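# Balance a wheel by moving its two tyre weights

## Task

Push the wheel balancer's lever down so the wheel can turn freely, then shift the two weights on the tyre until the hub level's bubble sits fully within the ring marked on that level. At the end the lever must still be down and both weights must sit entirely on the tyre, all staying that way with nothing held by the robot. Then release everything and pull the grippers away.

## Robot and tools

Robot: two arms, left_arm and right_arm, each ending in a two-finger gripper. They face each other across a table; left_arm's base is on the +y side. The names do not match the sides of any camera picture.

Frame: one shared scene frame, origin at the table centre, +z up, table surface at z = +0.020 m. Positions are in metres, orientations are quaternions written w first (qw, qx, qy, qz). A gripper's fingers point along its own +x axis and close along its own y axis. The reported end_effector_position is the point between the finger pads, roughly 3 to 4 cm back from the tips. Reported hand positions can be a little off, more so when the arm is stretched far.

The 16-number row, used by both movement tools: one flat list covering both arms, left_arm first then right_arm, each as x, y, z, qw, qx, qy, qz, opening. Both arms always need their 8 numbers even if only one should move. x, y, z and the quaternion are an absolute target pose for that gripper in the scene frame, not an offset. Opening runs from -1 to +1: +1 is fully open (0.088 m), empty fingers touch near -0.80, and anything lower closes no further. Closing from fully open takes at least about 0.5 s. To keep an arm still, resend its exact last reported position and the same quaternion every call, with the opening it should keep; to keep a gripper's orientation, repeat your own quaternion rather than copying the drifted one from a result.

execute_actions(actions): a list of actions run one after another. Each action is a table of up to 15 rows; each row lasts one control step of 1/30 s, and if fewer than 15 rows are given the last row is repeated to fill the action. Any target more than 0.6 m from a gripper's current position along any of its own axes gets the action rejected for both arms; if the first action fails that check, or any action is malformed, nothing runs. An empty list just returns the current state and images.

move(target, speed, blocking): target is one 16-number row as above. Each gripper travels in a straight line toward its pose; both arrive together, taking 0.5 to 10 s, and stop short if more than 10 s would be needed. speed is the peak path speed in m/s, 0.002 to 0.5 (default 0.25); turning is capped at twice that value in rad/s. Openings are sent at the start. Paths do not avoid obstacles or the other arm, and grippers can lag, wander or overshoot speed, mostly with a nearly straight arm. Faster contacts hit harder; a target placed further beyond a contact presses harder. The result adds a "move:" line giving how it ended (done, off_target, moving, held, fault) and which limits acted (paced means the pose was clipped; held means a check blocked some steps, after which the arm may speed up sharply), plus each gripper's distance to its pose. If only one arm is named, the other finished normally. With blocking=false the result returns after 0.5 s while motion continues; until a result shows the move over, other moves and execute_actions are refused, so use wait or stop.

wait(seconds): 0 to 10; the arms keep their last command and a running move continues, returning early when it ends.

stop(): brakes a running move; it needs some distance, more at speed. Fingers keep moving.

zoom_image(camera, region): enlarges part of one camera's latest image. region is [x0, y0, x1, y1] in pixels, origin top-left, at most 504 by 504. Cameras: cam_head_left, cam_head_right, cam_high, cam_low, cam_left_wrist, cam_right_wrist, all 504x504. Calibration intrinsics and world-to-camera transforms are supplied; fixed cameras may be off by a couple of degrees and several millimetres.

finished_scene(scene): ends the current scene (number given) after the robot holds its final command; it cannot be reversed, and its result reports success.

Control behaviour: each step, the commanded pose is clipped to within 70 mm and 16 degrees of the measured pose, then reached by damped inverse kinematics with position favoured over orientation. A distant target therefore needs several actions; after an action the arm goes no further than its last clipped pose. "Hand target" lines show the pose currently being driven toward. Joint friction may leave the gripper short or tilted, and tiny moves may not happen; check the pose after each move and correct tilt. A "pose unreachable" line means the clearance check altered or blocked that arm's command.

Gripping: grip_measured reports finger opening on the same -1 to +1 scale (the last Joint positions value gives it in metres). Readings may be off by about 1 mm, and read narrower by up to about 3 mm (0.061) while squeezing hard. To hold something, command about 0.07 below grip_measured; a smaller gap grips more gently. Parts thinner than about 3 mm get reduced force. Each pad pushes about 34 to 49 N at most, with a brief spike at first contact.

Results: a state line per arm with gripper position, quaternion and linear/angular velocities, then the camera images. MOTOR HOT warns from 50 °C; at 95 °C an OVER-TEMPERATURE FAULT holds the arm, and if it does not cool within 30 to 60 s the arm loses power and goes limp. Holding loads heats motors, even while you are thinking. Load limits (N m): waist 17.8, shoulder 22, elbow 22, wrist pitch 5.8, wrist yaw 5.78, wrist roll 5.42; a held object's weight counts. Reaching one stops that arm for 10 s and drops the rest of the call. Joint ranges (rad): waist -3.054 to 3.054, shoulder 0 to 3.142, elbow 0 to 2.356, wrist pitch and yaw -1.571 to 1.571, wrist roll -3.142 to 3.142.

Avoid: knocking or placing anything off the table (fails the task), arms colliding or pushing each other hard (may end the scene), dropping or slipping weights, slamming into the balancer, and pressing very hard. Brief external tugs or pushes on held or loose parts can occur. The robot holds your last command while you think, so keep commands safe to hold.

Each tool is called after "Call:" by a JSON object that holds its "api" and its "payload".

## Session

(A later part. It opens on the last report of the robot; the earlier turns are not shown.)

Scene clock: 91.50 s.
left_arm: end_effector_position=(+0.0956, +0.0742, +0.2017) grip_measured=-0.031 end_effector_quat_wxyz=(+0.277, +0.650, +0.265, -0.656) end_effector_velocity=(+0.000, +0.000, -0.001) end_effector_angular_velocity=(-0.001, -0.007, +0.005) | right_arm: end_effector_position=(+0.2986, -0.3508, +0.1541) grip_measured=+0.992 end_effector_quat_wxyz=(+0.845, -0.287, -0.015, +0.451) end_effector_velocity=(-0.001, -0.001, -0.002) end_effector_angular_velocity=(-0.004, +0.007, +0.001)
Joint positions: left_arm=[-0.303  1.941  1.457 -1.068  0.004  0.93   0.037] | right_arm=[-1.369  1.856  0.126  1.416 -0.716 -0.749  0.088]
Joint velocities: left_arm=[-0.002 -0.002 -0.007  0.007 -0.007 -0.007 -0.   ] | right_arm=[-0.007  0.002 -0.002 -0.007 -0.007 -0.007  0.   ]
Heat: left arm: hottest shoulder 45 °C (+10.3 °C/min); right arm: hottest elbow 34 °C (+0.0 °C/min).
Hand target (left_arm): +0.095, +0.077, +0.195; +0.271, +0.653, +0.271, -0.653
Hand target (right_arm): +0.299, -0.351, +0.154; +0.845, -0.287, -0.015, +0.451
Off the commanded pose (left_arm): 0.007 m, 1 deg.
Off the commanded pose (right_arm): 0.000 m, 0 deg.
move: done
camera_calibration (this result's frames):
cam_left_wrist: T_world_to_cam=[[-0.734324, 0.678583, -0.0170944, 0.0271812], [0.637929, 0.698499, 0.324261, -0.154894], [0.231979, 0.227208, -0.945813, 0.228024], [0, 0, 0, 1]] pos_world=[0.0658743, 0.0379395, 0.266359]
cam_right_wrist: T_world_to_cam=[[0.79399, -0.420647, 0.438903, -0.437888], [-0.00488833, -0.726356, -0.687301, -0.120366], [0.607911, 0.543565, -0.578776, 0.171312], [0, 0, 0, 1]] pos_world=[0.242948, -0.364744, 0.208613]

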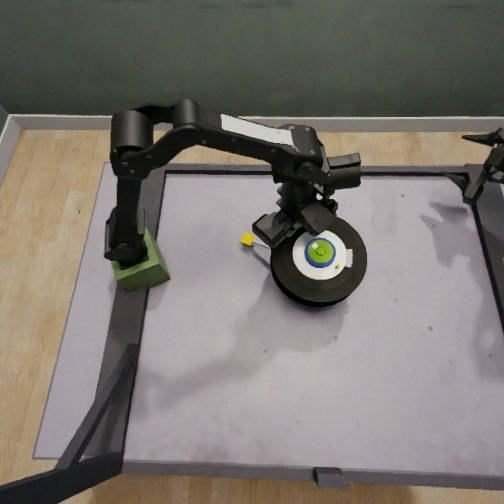

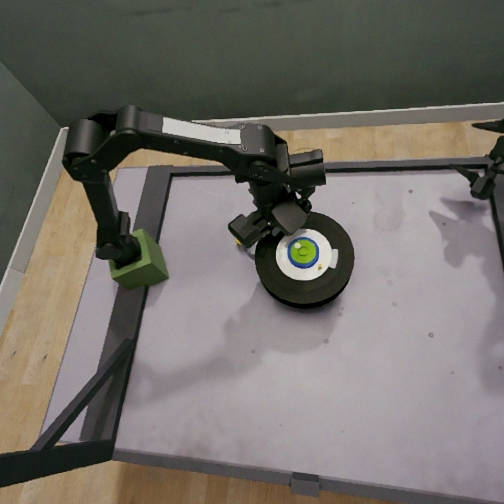

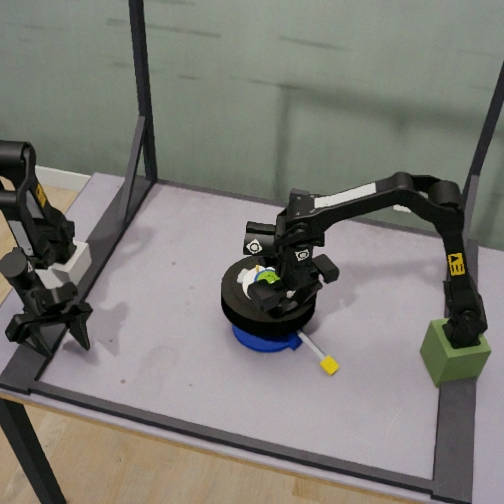

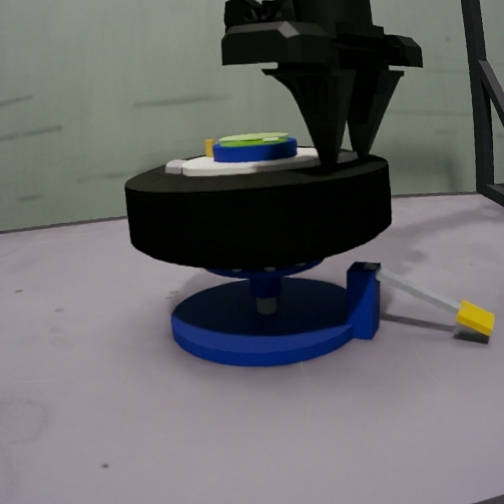

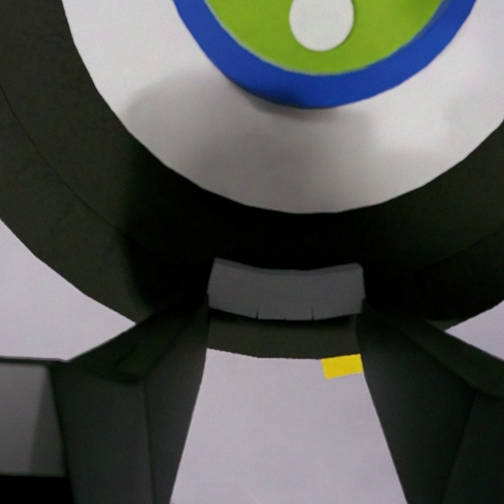

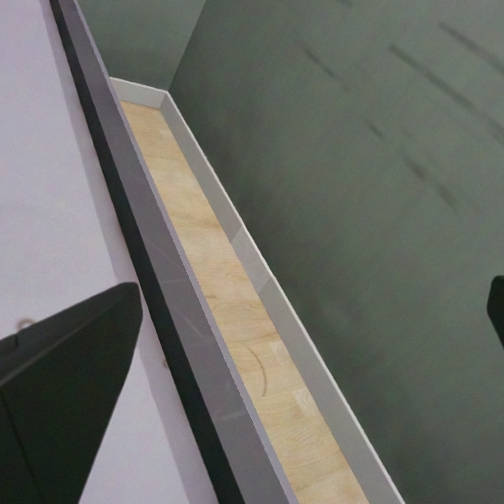

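Call:
{"api": "execute_actions", "payload": {"actions": [[[0.095,0.076,0.191,0.271,0.653,0.271,-0.653,-0.12,0.299,-0.351,0.154,0.845,-0.287,-0.015,0.451,1]],[[0.095,0.076,0.191,0.271,0.653,0.271,-0.653,0.3,0.299,-0.351,0.154,0.845,-0.287,-0.015,0.451,1]]]}}

Call:
{"api": "move", "payload": {"target": [0.085,0.066,0.265,0.271,0.653,0.271,-0.653,0.3,0.299,-0.351,0.154,0.845,-0.287,-0.015,0.451,1], "speed": 0.06}}

Call:
{"api": "wait", "payload": {"seconds": 7}}

Scene clock: 101.00 s.
left_arm: end_effector_position=(+0.0957, +0.0736, +0.1976) grip_measured=+0.293 end_effector_quat_wxyz=(+0.278, +0.650, +0.265, -0.656) end_effector_velocity=(+0.000, -0.001, -0.001) end_effector_angular_velocity=(-0.001, -0.007, +0.005) | right_arm: end_effector_position=(+0.2986, -0.3508, +0.1541) grip_measured=+0.992 end_effector_quat_wxyz=(+0.845, -0.287, -0.015, +0.451) end_effector_velocity=(-0.001, -0.000, -0.004) end_effector_angular_velocity=(-0.002, +0.027, -0.006)
Joint positions: left_arm=[-0.303  1.947  1.448 -1.052  0.004  0.93   0.053] | right_arm=[-1.369  1.856  0.126  1.416 -0.716 -0.749  0.088]
Joint velocities: left_arm=[-0.002  0.002 -0.002  0.007 -0.007 -0.007  0.002] | right_arm=[ 0.002 -0.002 -0.002 -0.022  0.007  0.007 -0.   ]
Heat: left arm: hottest shoulder 44 °C (+8.0 °C/min); right arm: hottest elbow 34 °C (+0.0 °C/min).
Hand target (left_arm): +0.095, +0.076, +0.191; +0.271, +0.653, +0.271, -0.653
Hand target (right_arm): +0.299, -0.351, +0.154; +0.845, -0.287, -0.015, +0.451
Off the commanded pose (left_arm): 0.007 m, 1 deg.
Off the commanded pose (right_arm): 0.000 m, 0 deg.
camera_calibration (this result's frames):
cam_left_wrist: T_world_to_cam=[[-0.734321, 0.678566, -0.0179276, 0.0278096], [0.637765, 0.698731, 0.324085, -0.153164], [0.232439, 0.226548, -0.945858, 0.224189], [0, 0, 0, 1]] pos_world=[0.0659933, 0.0373597, 0.262187]
cam_right_wrist: T_world_to_cam=[[0.79399, -0.420647, 0.438903, -0.437888], [-0.00488833, -0.726356, -0.687301, -0.120366], [0.607911, 0.543565, -0.578776, 0.171312], [0, 0, 0, 1]] pos_world=[0.242948, -0.364744, 0.208613]

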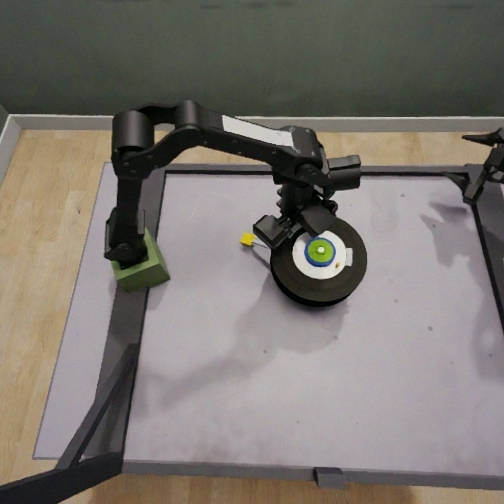

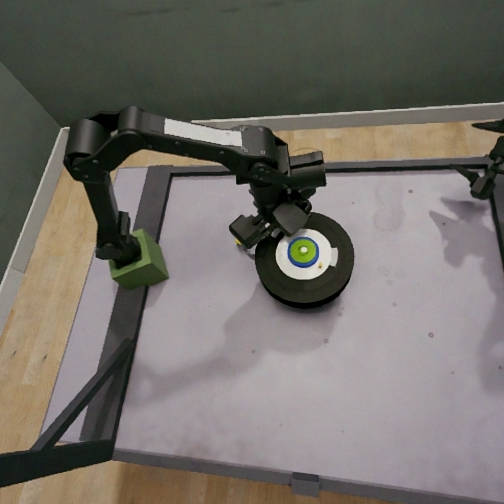

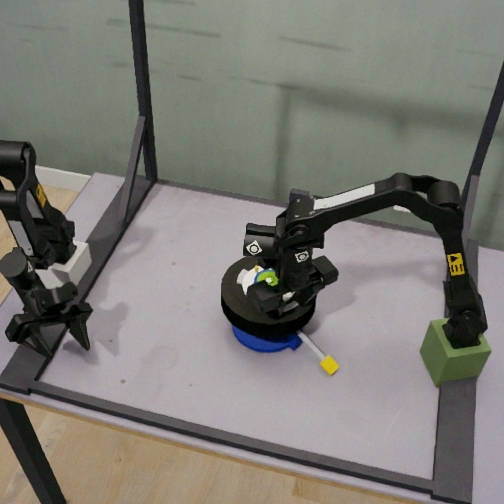

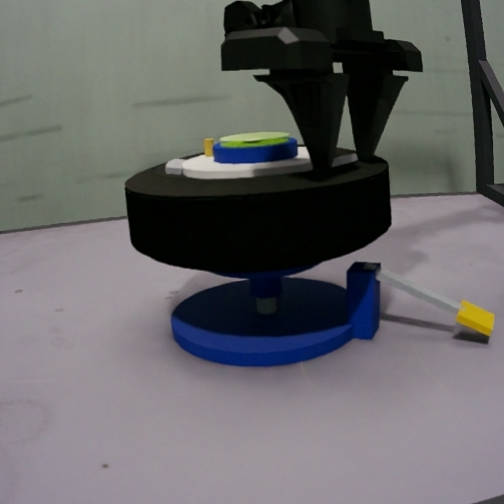

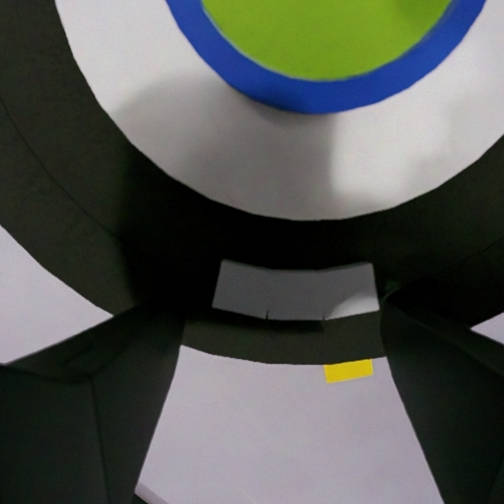

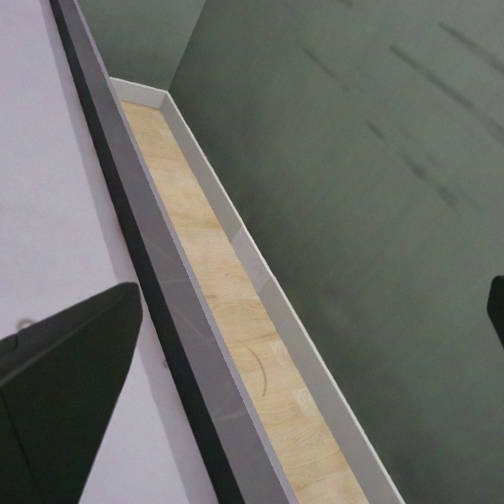

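Scene clock: 102.53 s.
left_arm: end_effector_position=(+0.0854, +0.0675, +0.2660) grip_measured=+0.298 end_effector_quat_wxyz=(+0.271, +0.652, +0.270, -0.655) end_effector_velocity=(+0.000, -0.001, +0.006) end_effector_angular_velocity=(-0.011, -0.009, -0.010) | right_arm: end_effector_position=(+0.2986, -0.3508, +0.1541) grip_measured=+0.992 end_effector_quat_wxyz=(+0.845, -0.287, -0.015, +0.451) end_effector_velocity=(-0.001, -0.000, -0.001) end_effector_angular_velocity=(-0.012, -0.009, +0.010)
Joint positions: left_arm=[-0.334  1.947  1.722 -1.343  0.004  0.902  0.054] | right_arm=[-1.369  1.856  0.126  1.416 -0.716 -0.749  0.088]
Joint velocities: left_arm=[-0.002 -0.007  0.012 -0.007 -0.007  0.007  0.   ] | right_arm=[-0.002 -0.002 -0.002 -0.007 -0.007 -0.022 -0.   ]
Heat: left arm: hottest shoulder 44 °C (+8.2 °C/min); right arm: hottest elbow 34 °C (+0.0 °C/min).
Hand target (left_arm): +0.085, +0.065, +0.265; +0.271, +0.653, +0.271, -0.653
Hand target (right_arm): +0.299, -0.351, +0.154; +0.845, -0.287, -0.015, +0.451
Off the commanded pose (left_arm): 0.002 m, 0 deg.
Off the commanded pose (right_arm): 0.000 m, 0 deg.
move: done
camera_calibration (this result's frames):
cam_left_wrist: T_world_to_cam=[[-0.733053, 0.680157, -0.00443149, 0.0216976], [0.639942, 0.691889, 0.334311, -0.166961], [0.23045, 0.242232, -0.942452, 0.29088], [0, 0, 0, 1]] pos_world=[0.0557174, 0.0303002, 0.330053]
cam_right_wrist: T_world_to_cam=[[0.79399, -0.420647, 0.438903, -0.437888], [-0.00488833, -0.726356, -0.687301, -0.120366], [0.607911, 0.543565, -0.578776, 0.171312], [0, 0, 0, 1]] pos_world=[0.242948, -0.364744, 0.208613]

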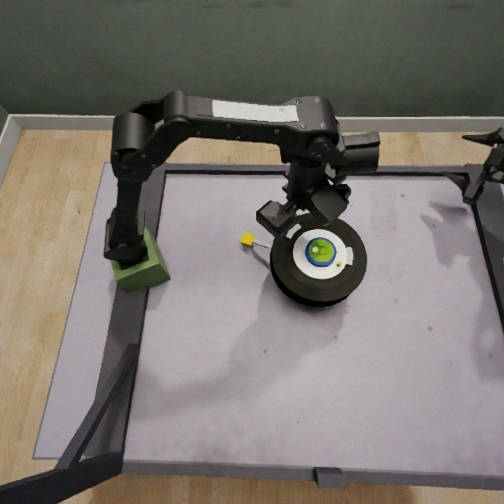

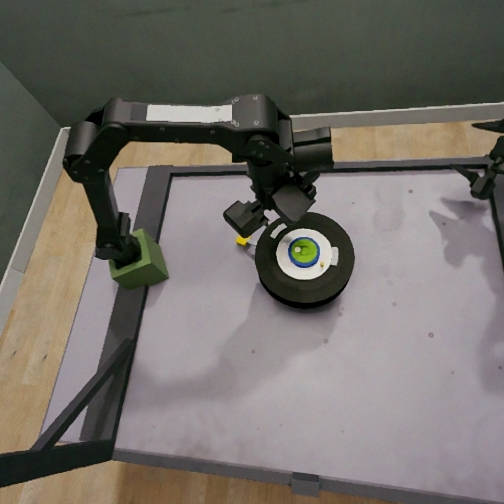

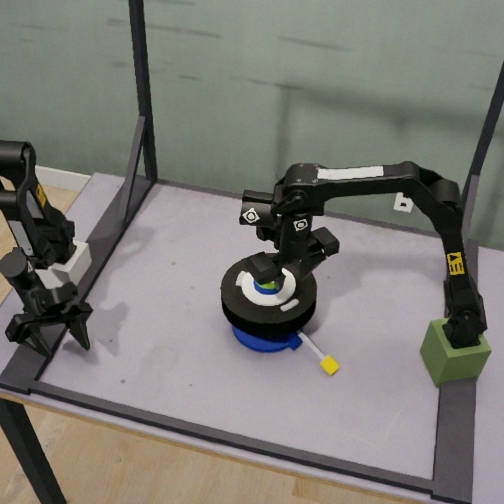

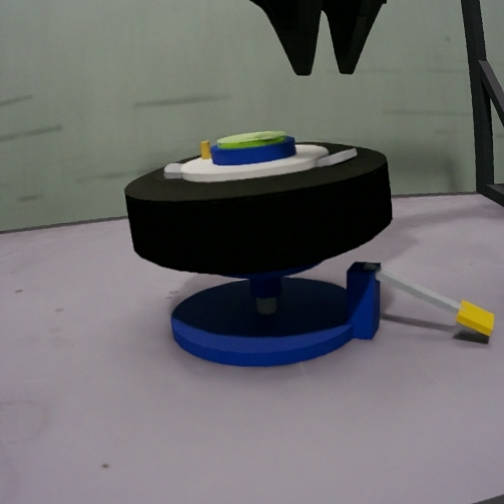

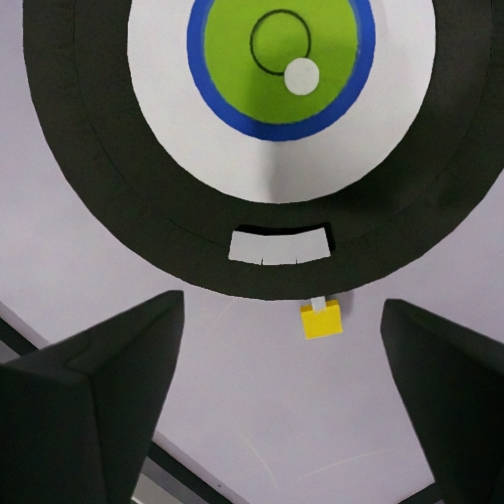

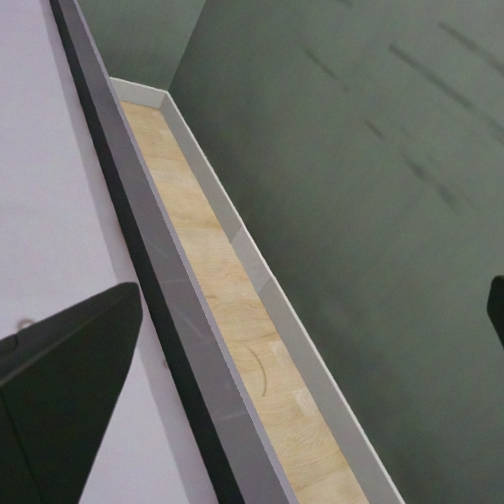

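Scene clock: 109.53 s.
left_arm: end_effector_position=(+0.0854, +0.0676, +0.2664) grip_measured=+0.298 end_effector_quat_wxyz=(+0.271, +0.652, +0.270, -0.655) end_effector_velocity=(+0.002, +0.002, -0.001) end_effector_angular_velocity=(+0.015, -0.020, -0.010) | right_arm: end_effector_position=(+0.2986, -0.3508, +0.1541) grip_measured=+0.992 end_effector_quat_wxyz=(+0.845, -0.287, -0.015, +0.451) end_effector_velocity=(-0.002, +0.001, -0.001) end_effector_angular_velocity=(-0.012, -0.009, +0.015)
Joint positions: left_arm=[-0.334  1.947  1.724 -1.345  0.004  0.902  0.054] | right_arm=[-1.369  1.856  0.126  1.416 -0.716 -0.749  0.088]
Joint velocities: left_arm=[-0.002  0.002 -0.002 -0.007 -0.022  0.007 -0.   ] | right_arm=[ 0.002 -0.002 -0.002 -0.007 -0.007 -0.022 -0.   ]
Heat: left arm: hottest shoulder 44 °C (+7.0 °C/min); right arm: hottest elbow 34 °C (+0.0 °C/min).
Hand target (left_arm): +0.085, +0.065, +0.265; +0.271, +0.653, +0.271, -0.653
Hand target (right_arm): +0.299, -0.351, +0.154; +0.845, -0.287, -0.015, +0.451
Off the commanded pose (left_arm): 0.002 m, 0 deg.
Off the commanded pose (right_arm): 0.000 m, 0 deg.
wait: 7.00 s; at rest by 0.17 s
camera_calibration (this result's frames):
cam_left_wrist: T_world_to_cam=[[-0.733053, 0.680157, -0.00443149, 0.0216945], [0.639942, 0.691889, 0.334311, -0.167093], [0.23045, 0.242232, -0.942452, 0.291241], [0, 0, 0, 1]] pos_world=[0.0557167, 0.0303064, 0.330438]
cam_right_wrist: T_world_to_cam=[[0.79399, -0.420647, 0.438903, -0.437888], [-0.00488833, -0.726356, -0.687301, -0.120366], [0.607911, 0.543565, -0.578776, 0.171312], [0, 0, 0, 1]] pos_world=[0.242948, -0.364744, 0.208613]

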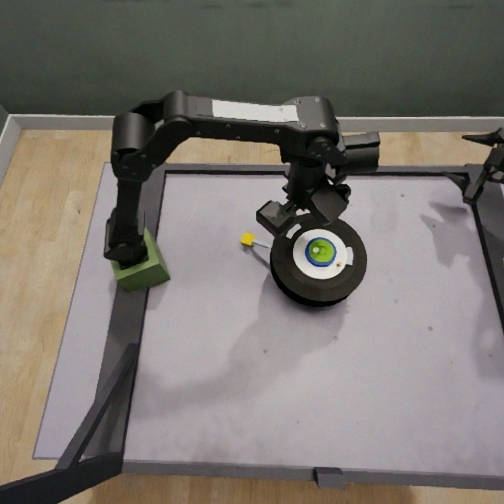

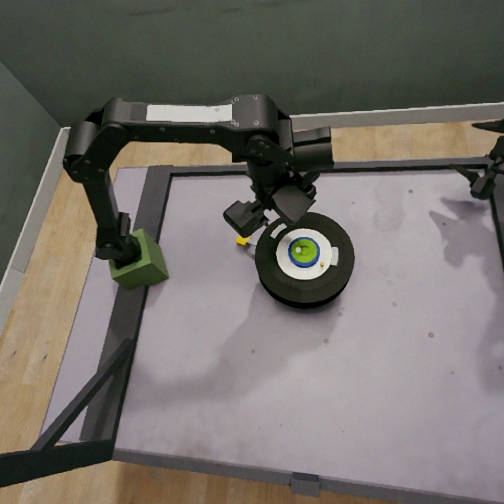

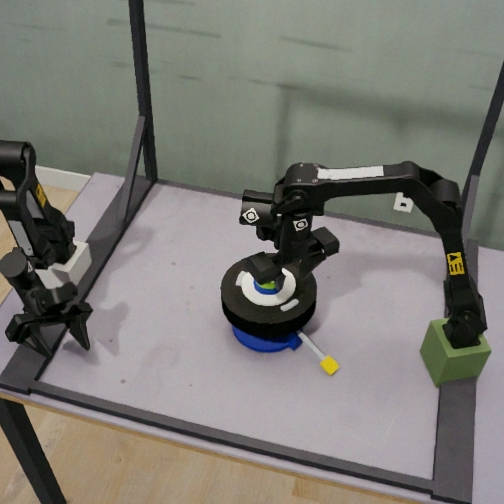

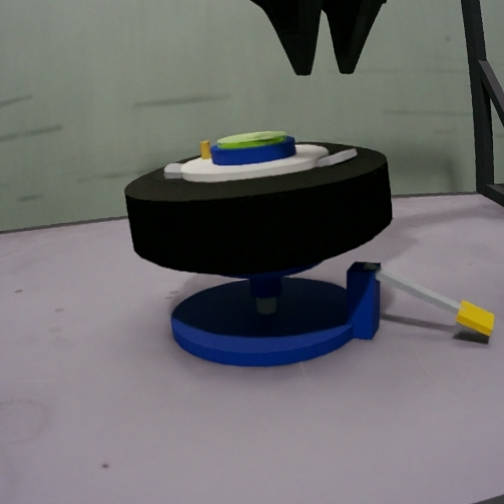

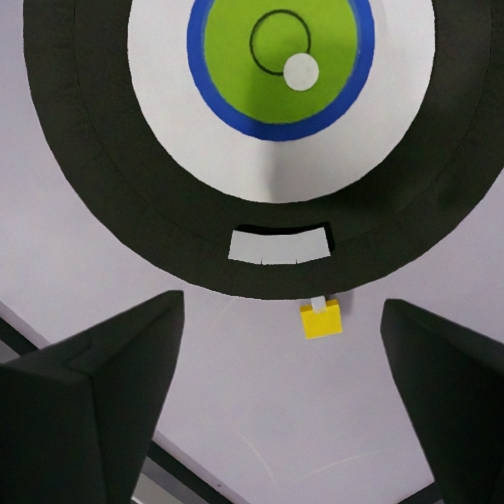

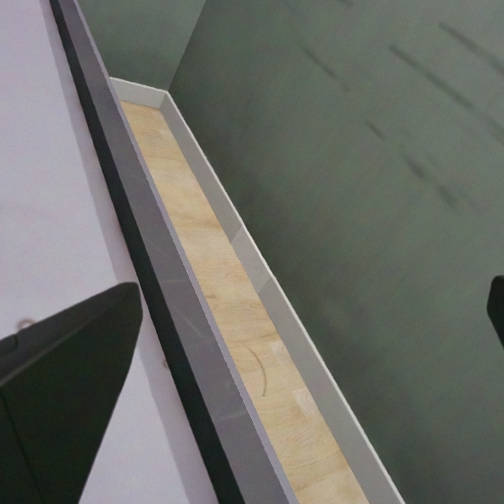

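Call:
{"api": "move", "payload": {"target": [0.034,-0.043,0.235,0.542,0.455,0.455,-0.542,0.35,0.299,-0.351,0.154,0.845,-0.287,-0.015,0.451,1], "speed": 0.15}}

Scene clock: 119.63 s.
left_arm: end_effector_position=(+0.0345, -0.0404, +0.2380) grip_measured=+0.348 end_effector_quat_wxyz=(+0.542, +0.454, +0.452, -0.544) end_effector_velocity=(-0.000, -0.001, +0.004) end_effector_angular_velocity=(-0.007, -0.001, +0.035) | right_arm: end_effector_position=(+0.2986, -0.3508, +0.1541) grip_measured=+0.992 end_effector_quat_wxyz=(+0.845, -0.287, -0.015, +0.451) end_effector_velocity=(-0.001, +0.000, +0.002) end_effector_angular_velocity=(+0.008, -0.001, +0.003)
Joint positions: left_arm=[-0.469  2.242  2.047 -1.195 -0.003 -0.015  0.056] | right_arm=[-1.369  1.856  0.126  1.416 -0.716 -0.749  0.088]
Joint velocities: left_arm=[-0.002 -0.002  0.012 -0.007 -0.007 -0.037 -0.   ] | right_arm=[-0.002 -0.002 -0.002  0.007 -0.007  0.007 -0.   ]
Heat: left arm: hottest shoulder 44 °C (+5.0 °C/min); right arm: hottest elbow 34 °C (+0.0 °C/min).
Hand target (left_arm): +0.034, -0.043, +0.234; +0.542, +0.456, +0.454, -0.541
Hand target (right_arm): +0.299, -0.351, +0.154; +0.845, -0.287, -0.015, +0.451
Off the commanded pose (left_arm): 0.004 m, 0 deg.
Off the commanded pose (right_arm): 0.000 m, 0 deg.
move: done
camera_calibration (this result's frames):
cam_left_wrist: T_world_to_cam=[[-0.999415, -0.0341513, 0.00187196, 0.0365863], [-0.0333765, 0.985772, 0.164741, 0.0251143], [-0.00747144, 0.164582, -0.986335, 0.317917], [0, 0, 0, 1]] pos_world=[0.0397785, -0.0758309, 0.309367]
cam_right_wrist: T_world_to_cam=[[0.79399, -0.420647, 0.438903, -0.437888], [-0.00488833, -0.726356, -0.687301, -0.120366], [0.607911, 0.543565, -0.578776, 0.171312], [0, 0, 0, 1]] pos_world=[0.242948, -0.364744, 0.208613]

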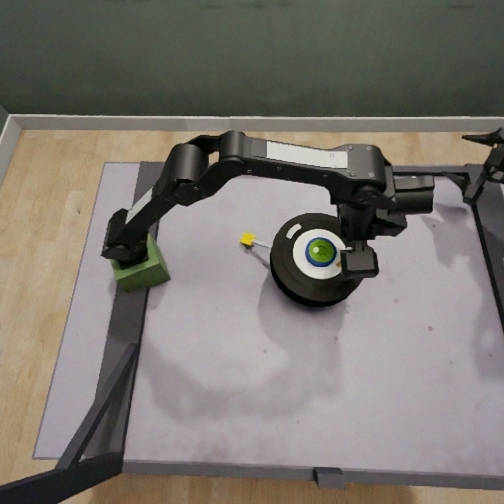

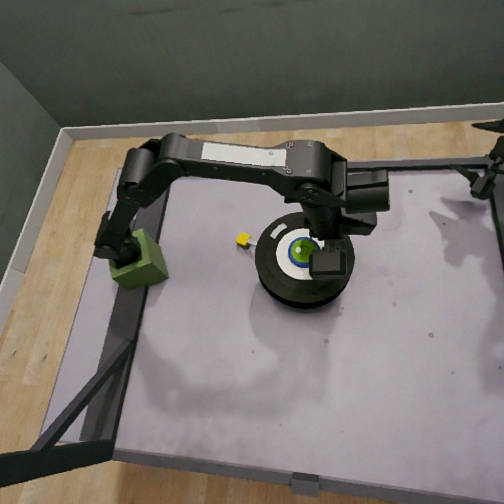

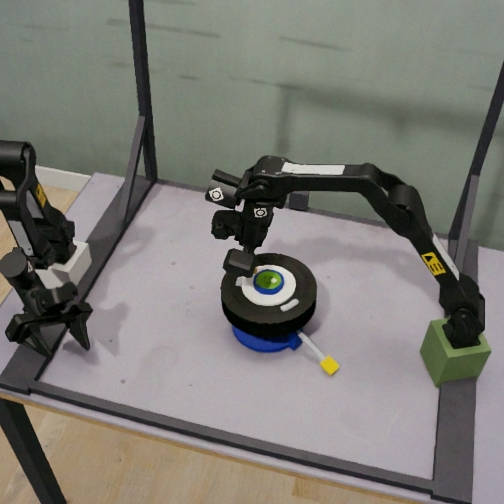

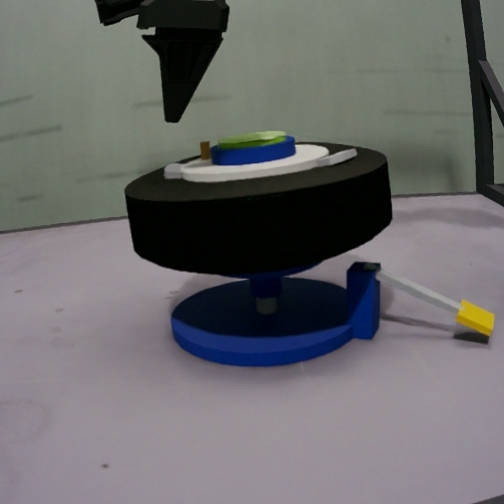

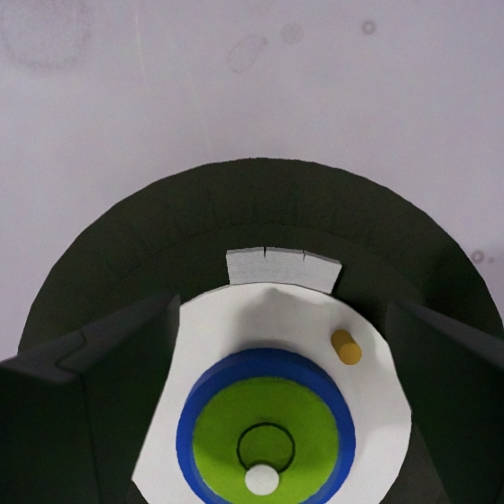

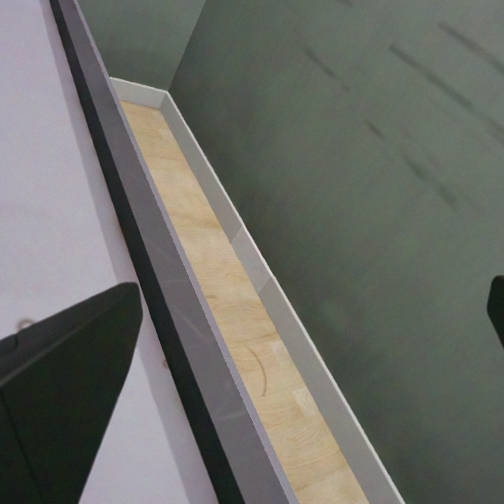

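Call:
{"api": "move", "payload": {"target": [0.030,-0.045,0.188,0.517,0.474,0.434,-0.565,0.35,0.299,-0.351,0.154,0.845,-0.287,-0.015,0.451,1], "speed": 0.04}}

Scene clock: 131.43 s.
left_arm: end_effector_position=(+0.0322, -0.0467, +0.1974) grip_measured=+0.348 end_effector_quat_wxyz=(+0.525, +0.468, +0.429, -0.567) end_effector_velocity=(-0.000, -0.001, +0.001) end_effector_angular_velocity=(-0.007, -0.006, +0.006) | right_arm: end_effector_position=(+0.2986, -0.3508, +0.1541) grip_measured=+0.992 end_effector_quat_wxyz=(+0.845, -0.287, -0.015, +0.451) end_effector_velocity=(-0.001, -0.000, -0.001) end_effector_angular_velocity=(-0.012, -0.009, +0.010)
Joint positions: left_arm=[-0.47   2.263  1.917 -1.03   0.007  0.06   0.056] | right_arm=[-1.369  1.856  0.126  1.416 -0.716 -0.749  0.088]
Joint velocities: left_arm=[-0.002 -0.002 -0.002  0.007 -0.007 -0.007 -0.   ] | right_arm=[-0.002 -0.002 -0.002 -0.007 -0.007 -0.022  0.   ]
Heat: left arm: hottest shoulder 45 °C (+4.1 °C/min); right arm: hottest shoulder 34 °C (+0.0 °C/min).
Hand target (left_arm): +0.030, -0.044, +0.188; +0.517, +0.474, +0.434, -0.565
Hand target (right_arm): +0.299, -0.351, +0.154; +0.845, -0.287, -0.015, +0.451
Off the commanded pose (left_arm): 0.010 m, 1 deg.
Off the commanded pose (right_arm): 0.000 m, 0 deg.
move: off_target (left_arm)
camera_calibration (this result's frames):
cam_left_wrist: T_world_to_cam=[[-0.999087, 0.0426615, -0.00210495, 0.0384668], [0.0418681, 0.987881, 0.149459, 0.038553], [0.0084556, 0.149235, -0.988766, 0.278132], [0, 0, 0, 1]] pos_world=[0.0344658, -0.0812338, 0.269327]
cam_right_wrist: T_world_to_cam=[[0.79399, -0.420647, 0.438903, -0.437888], [-0.00488833, -0.726356, -0.687301, -0.120366], [0.607911, 0.543565, -0.578776, 0.171312], [0, 0, 0, 1]] pos_world=[0.242948, -0.364744, 0.208613]

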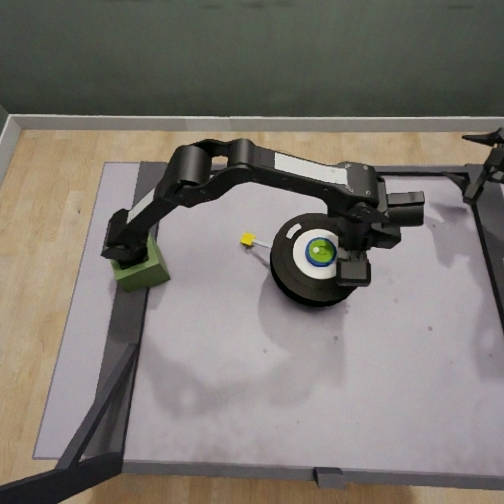

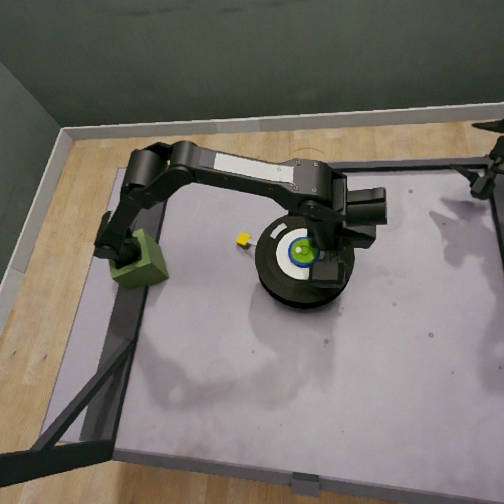

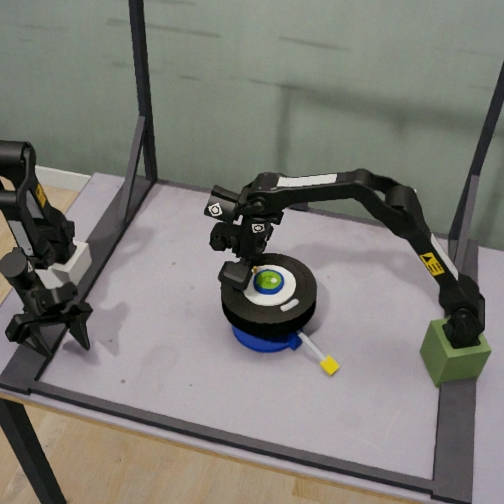

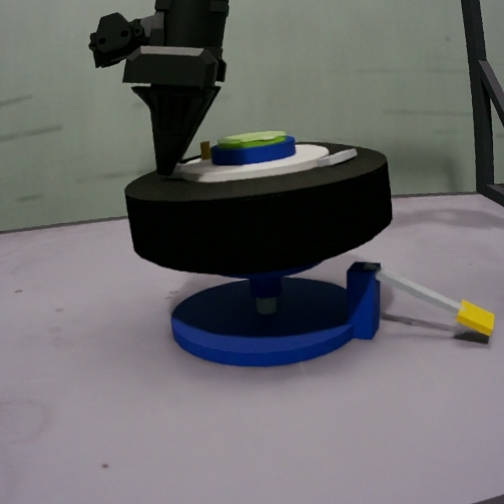

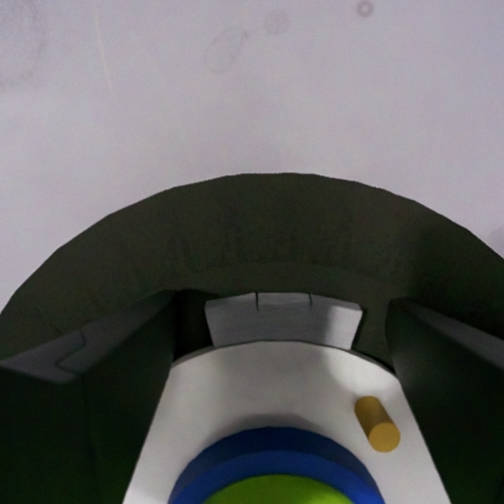

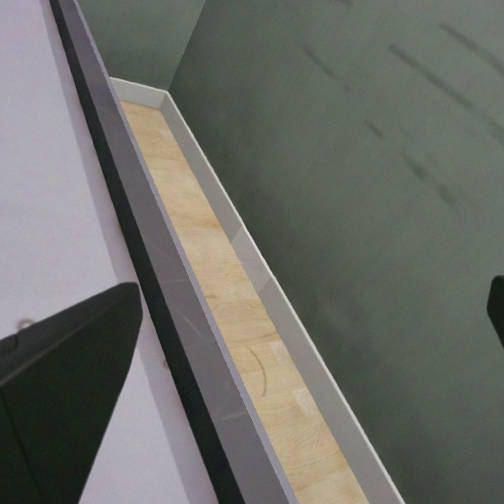

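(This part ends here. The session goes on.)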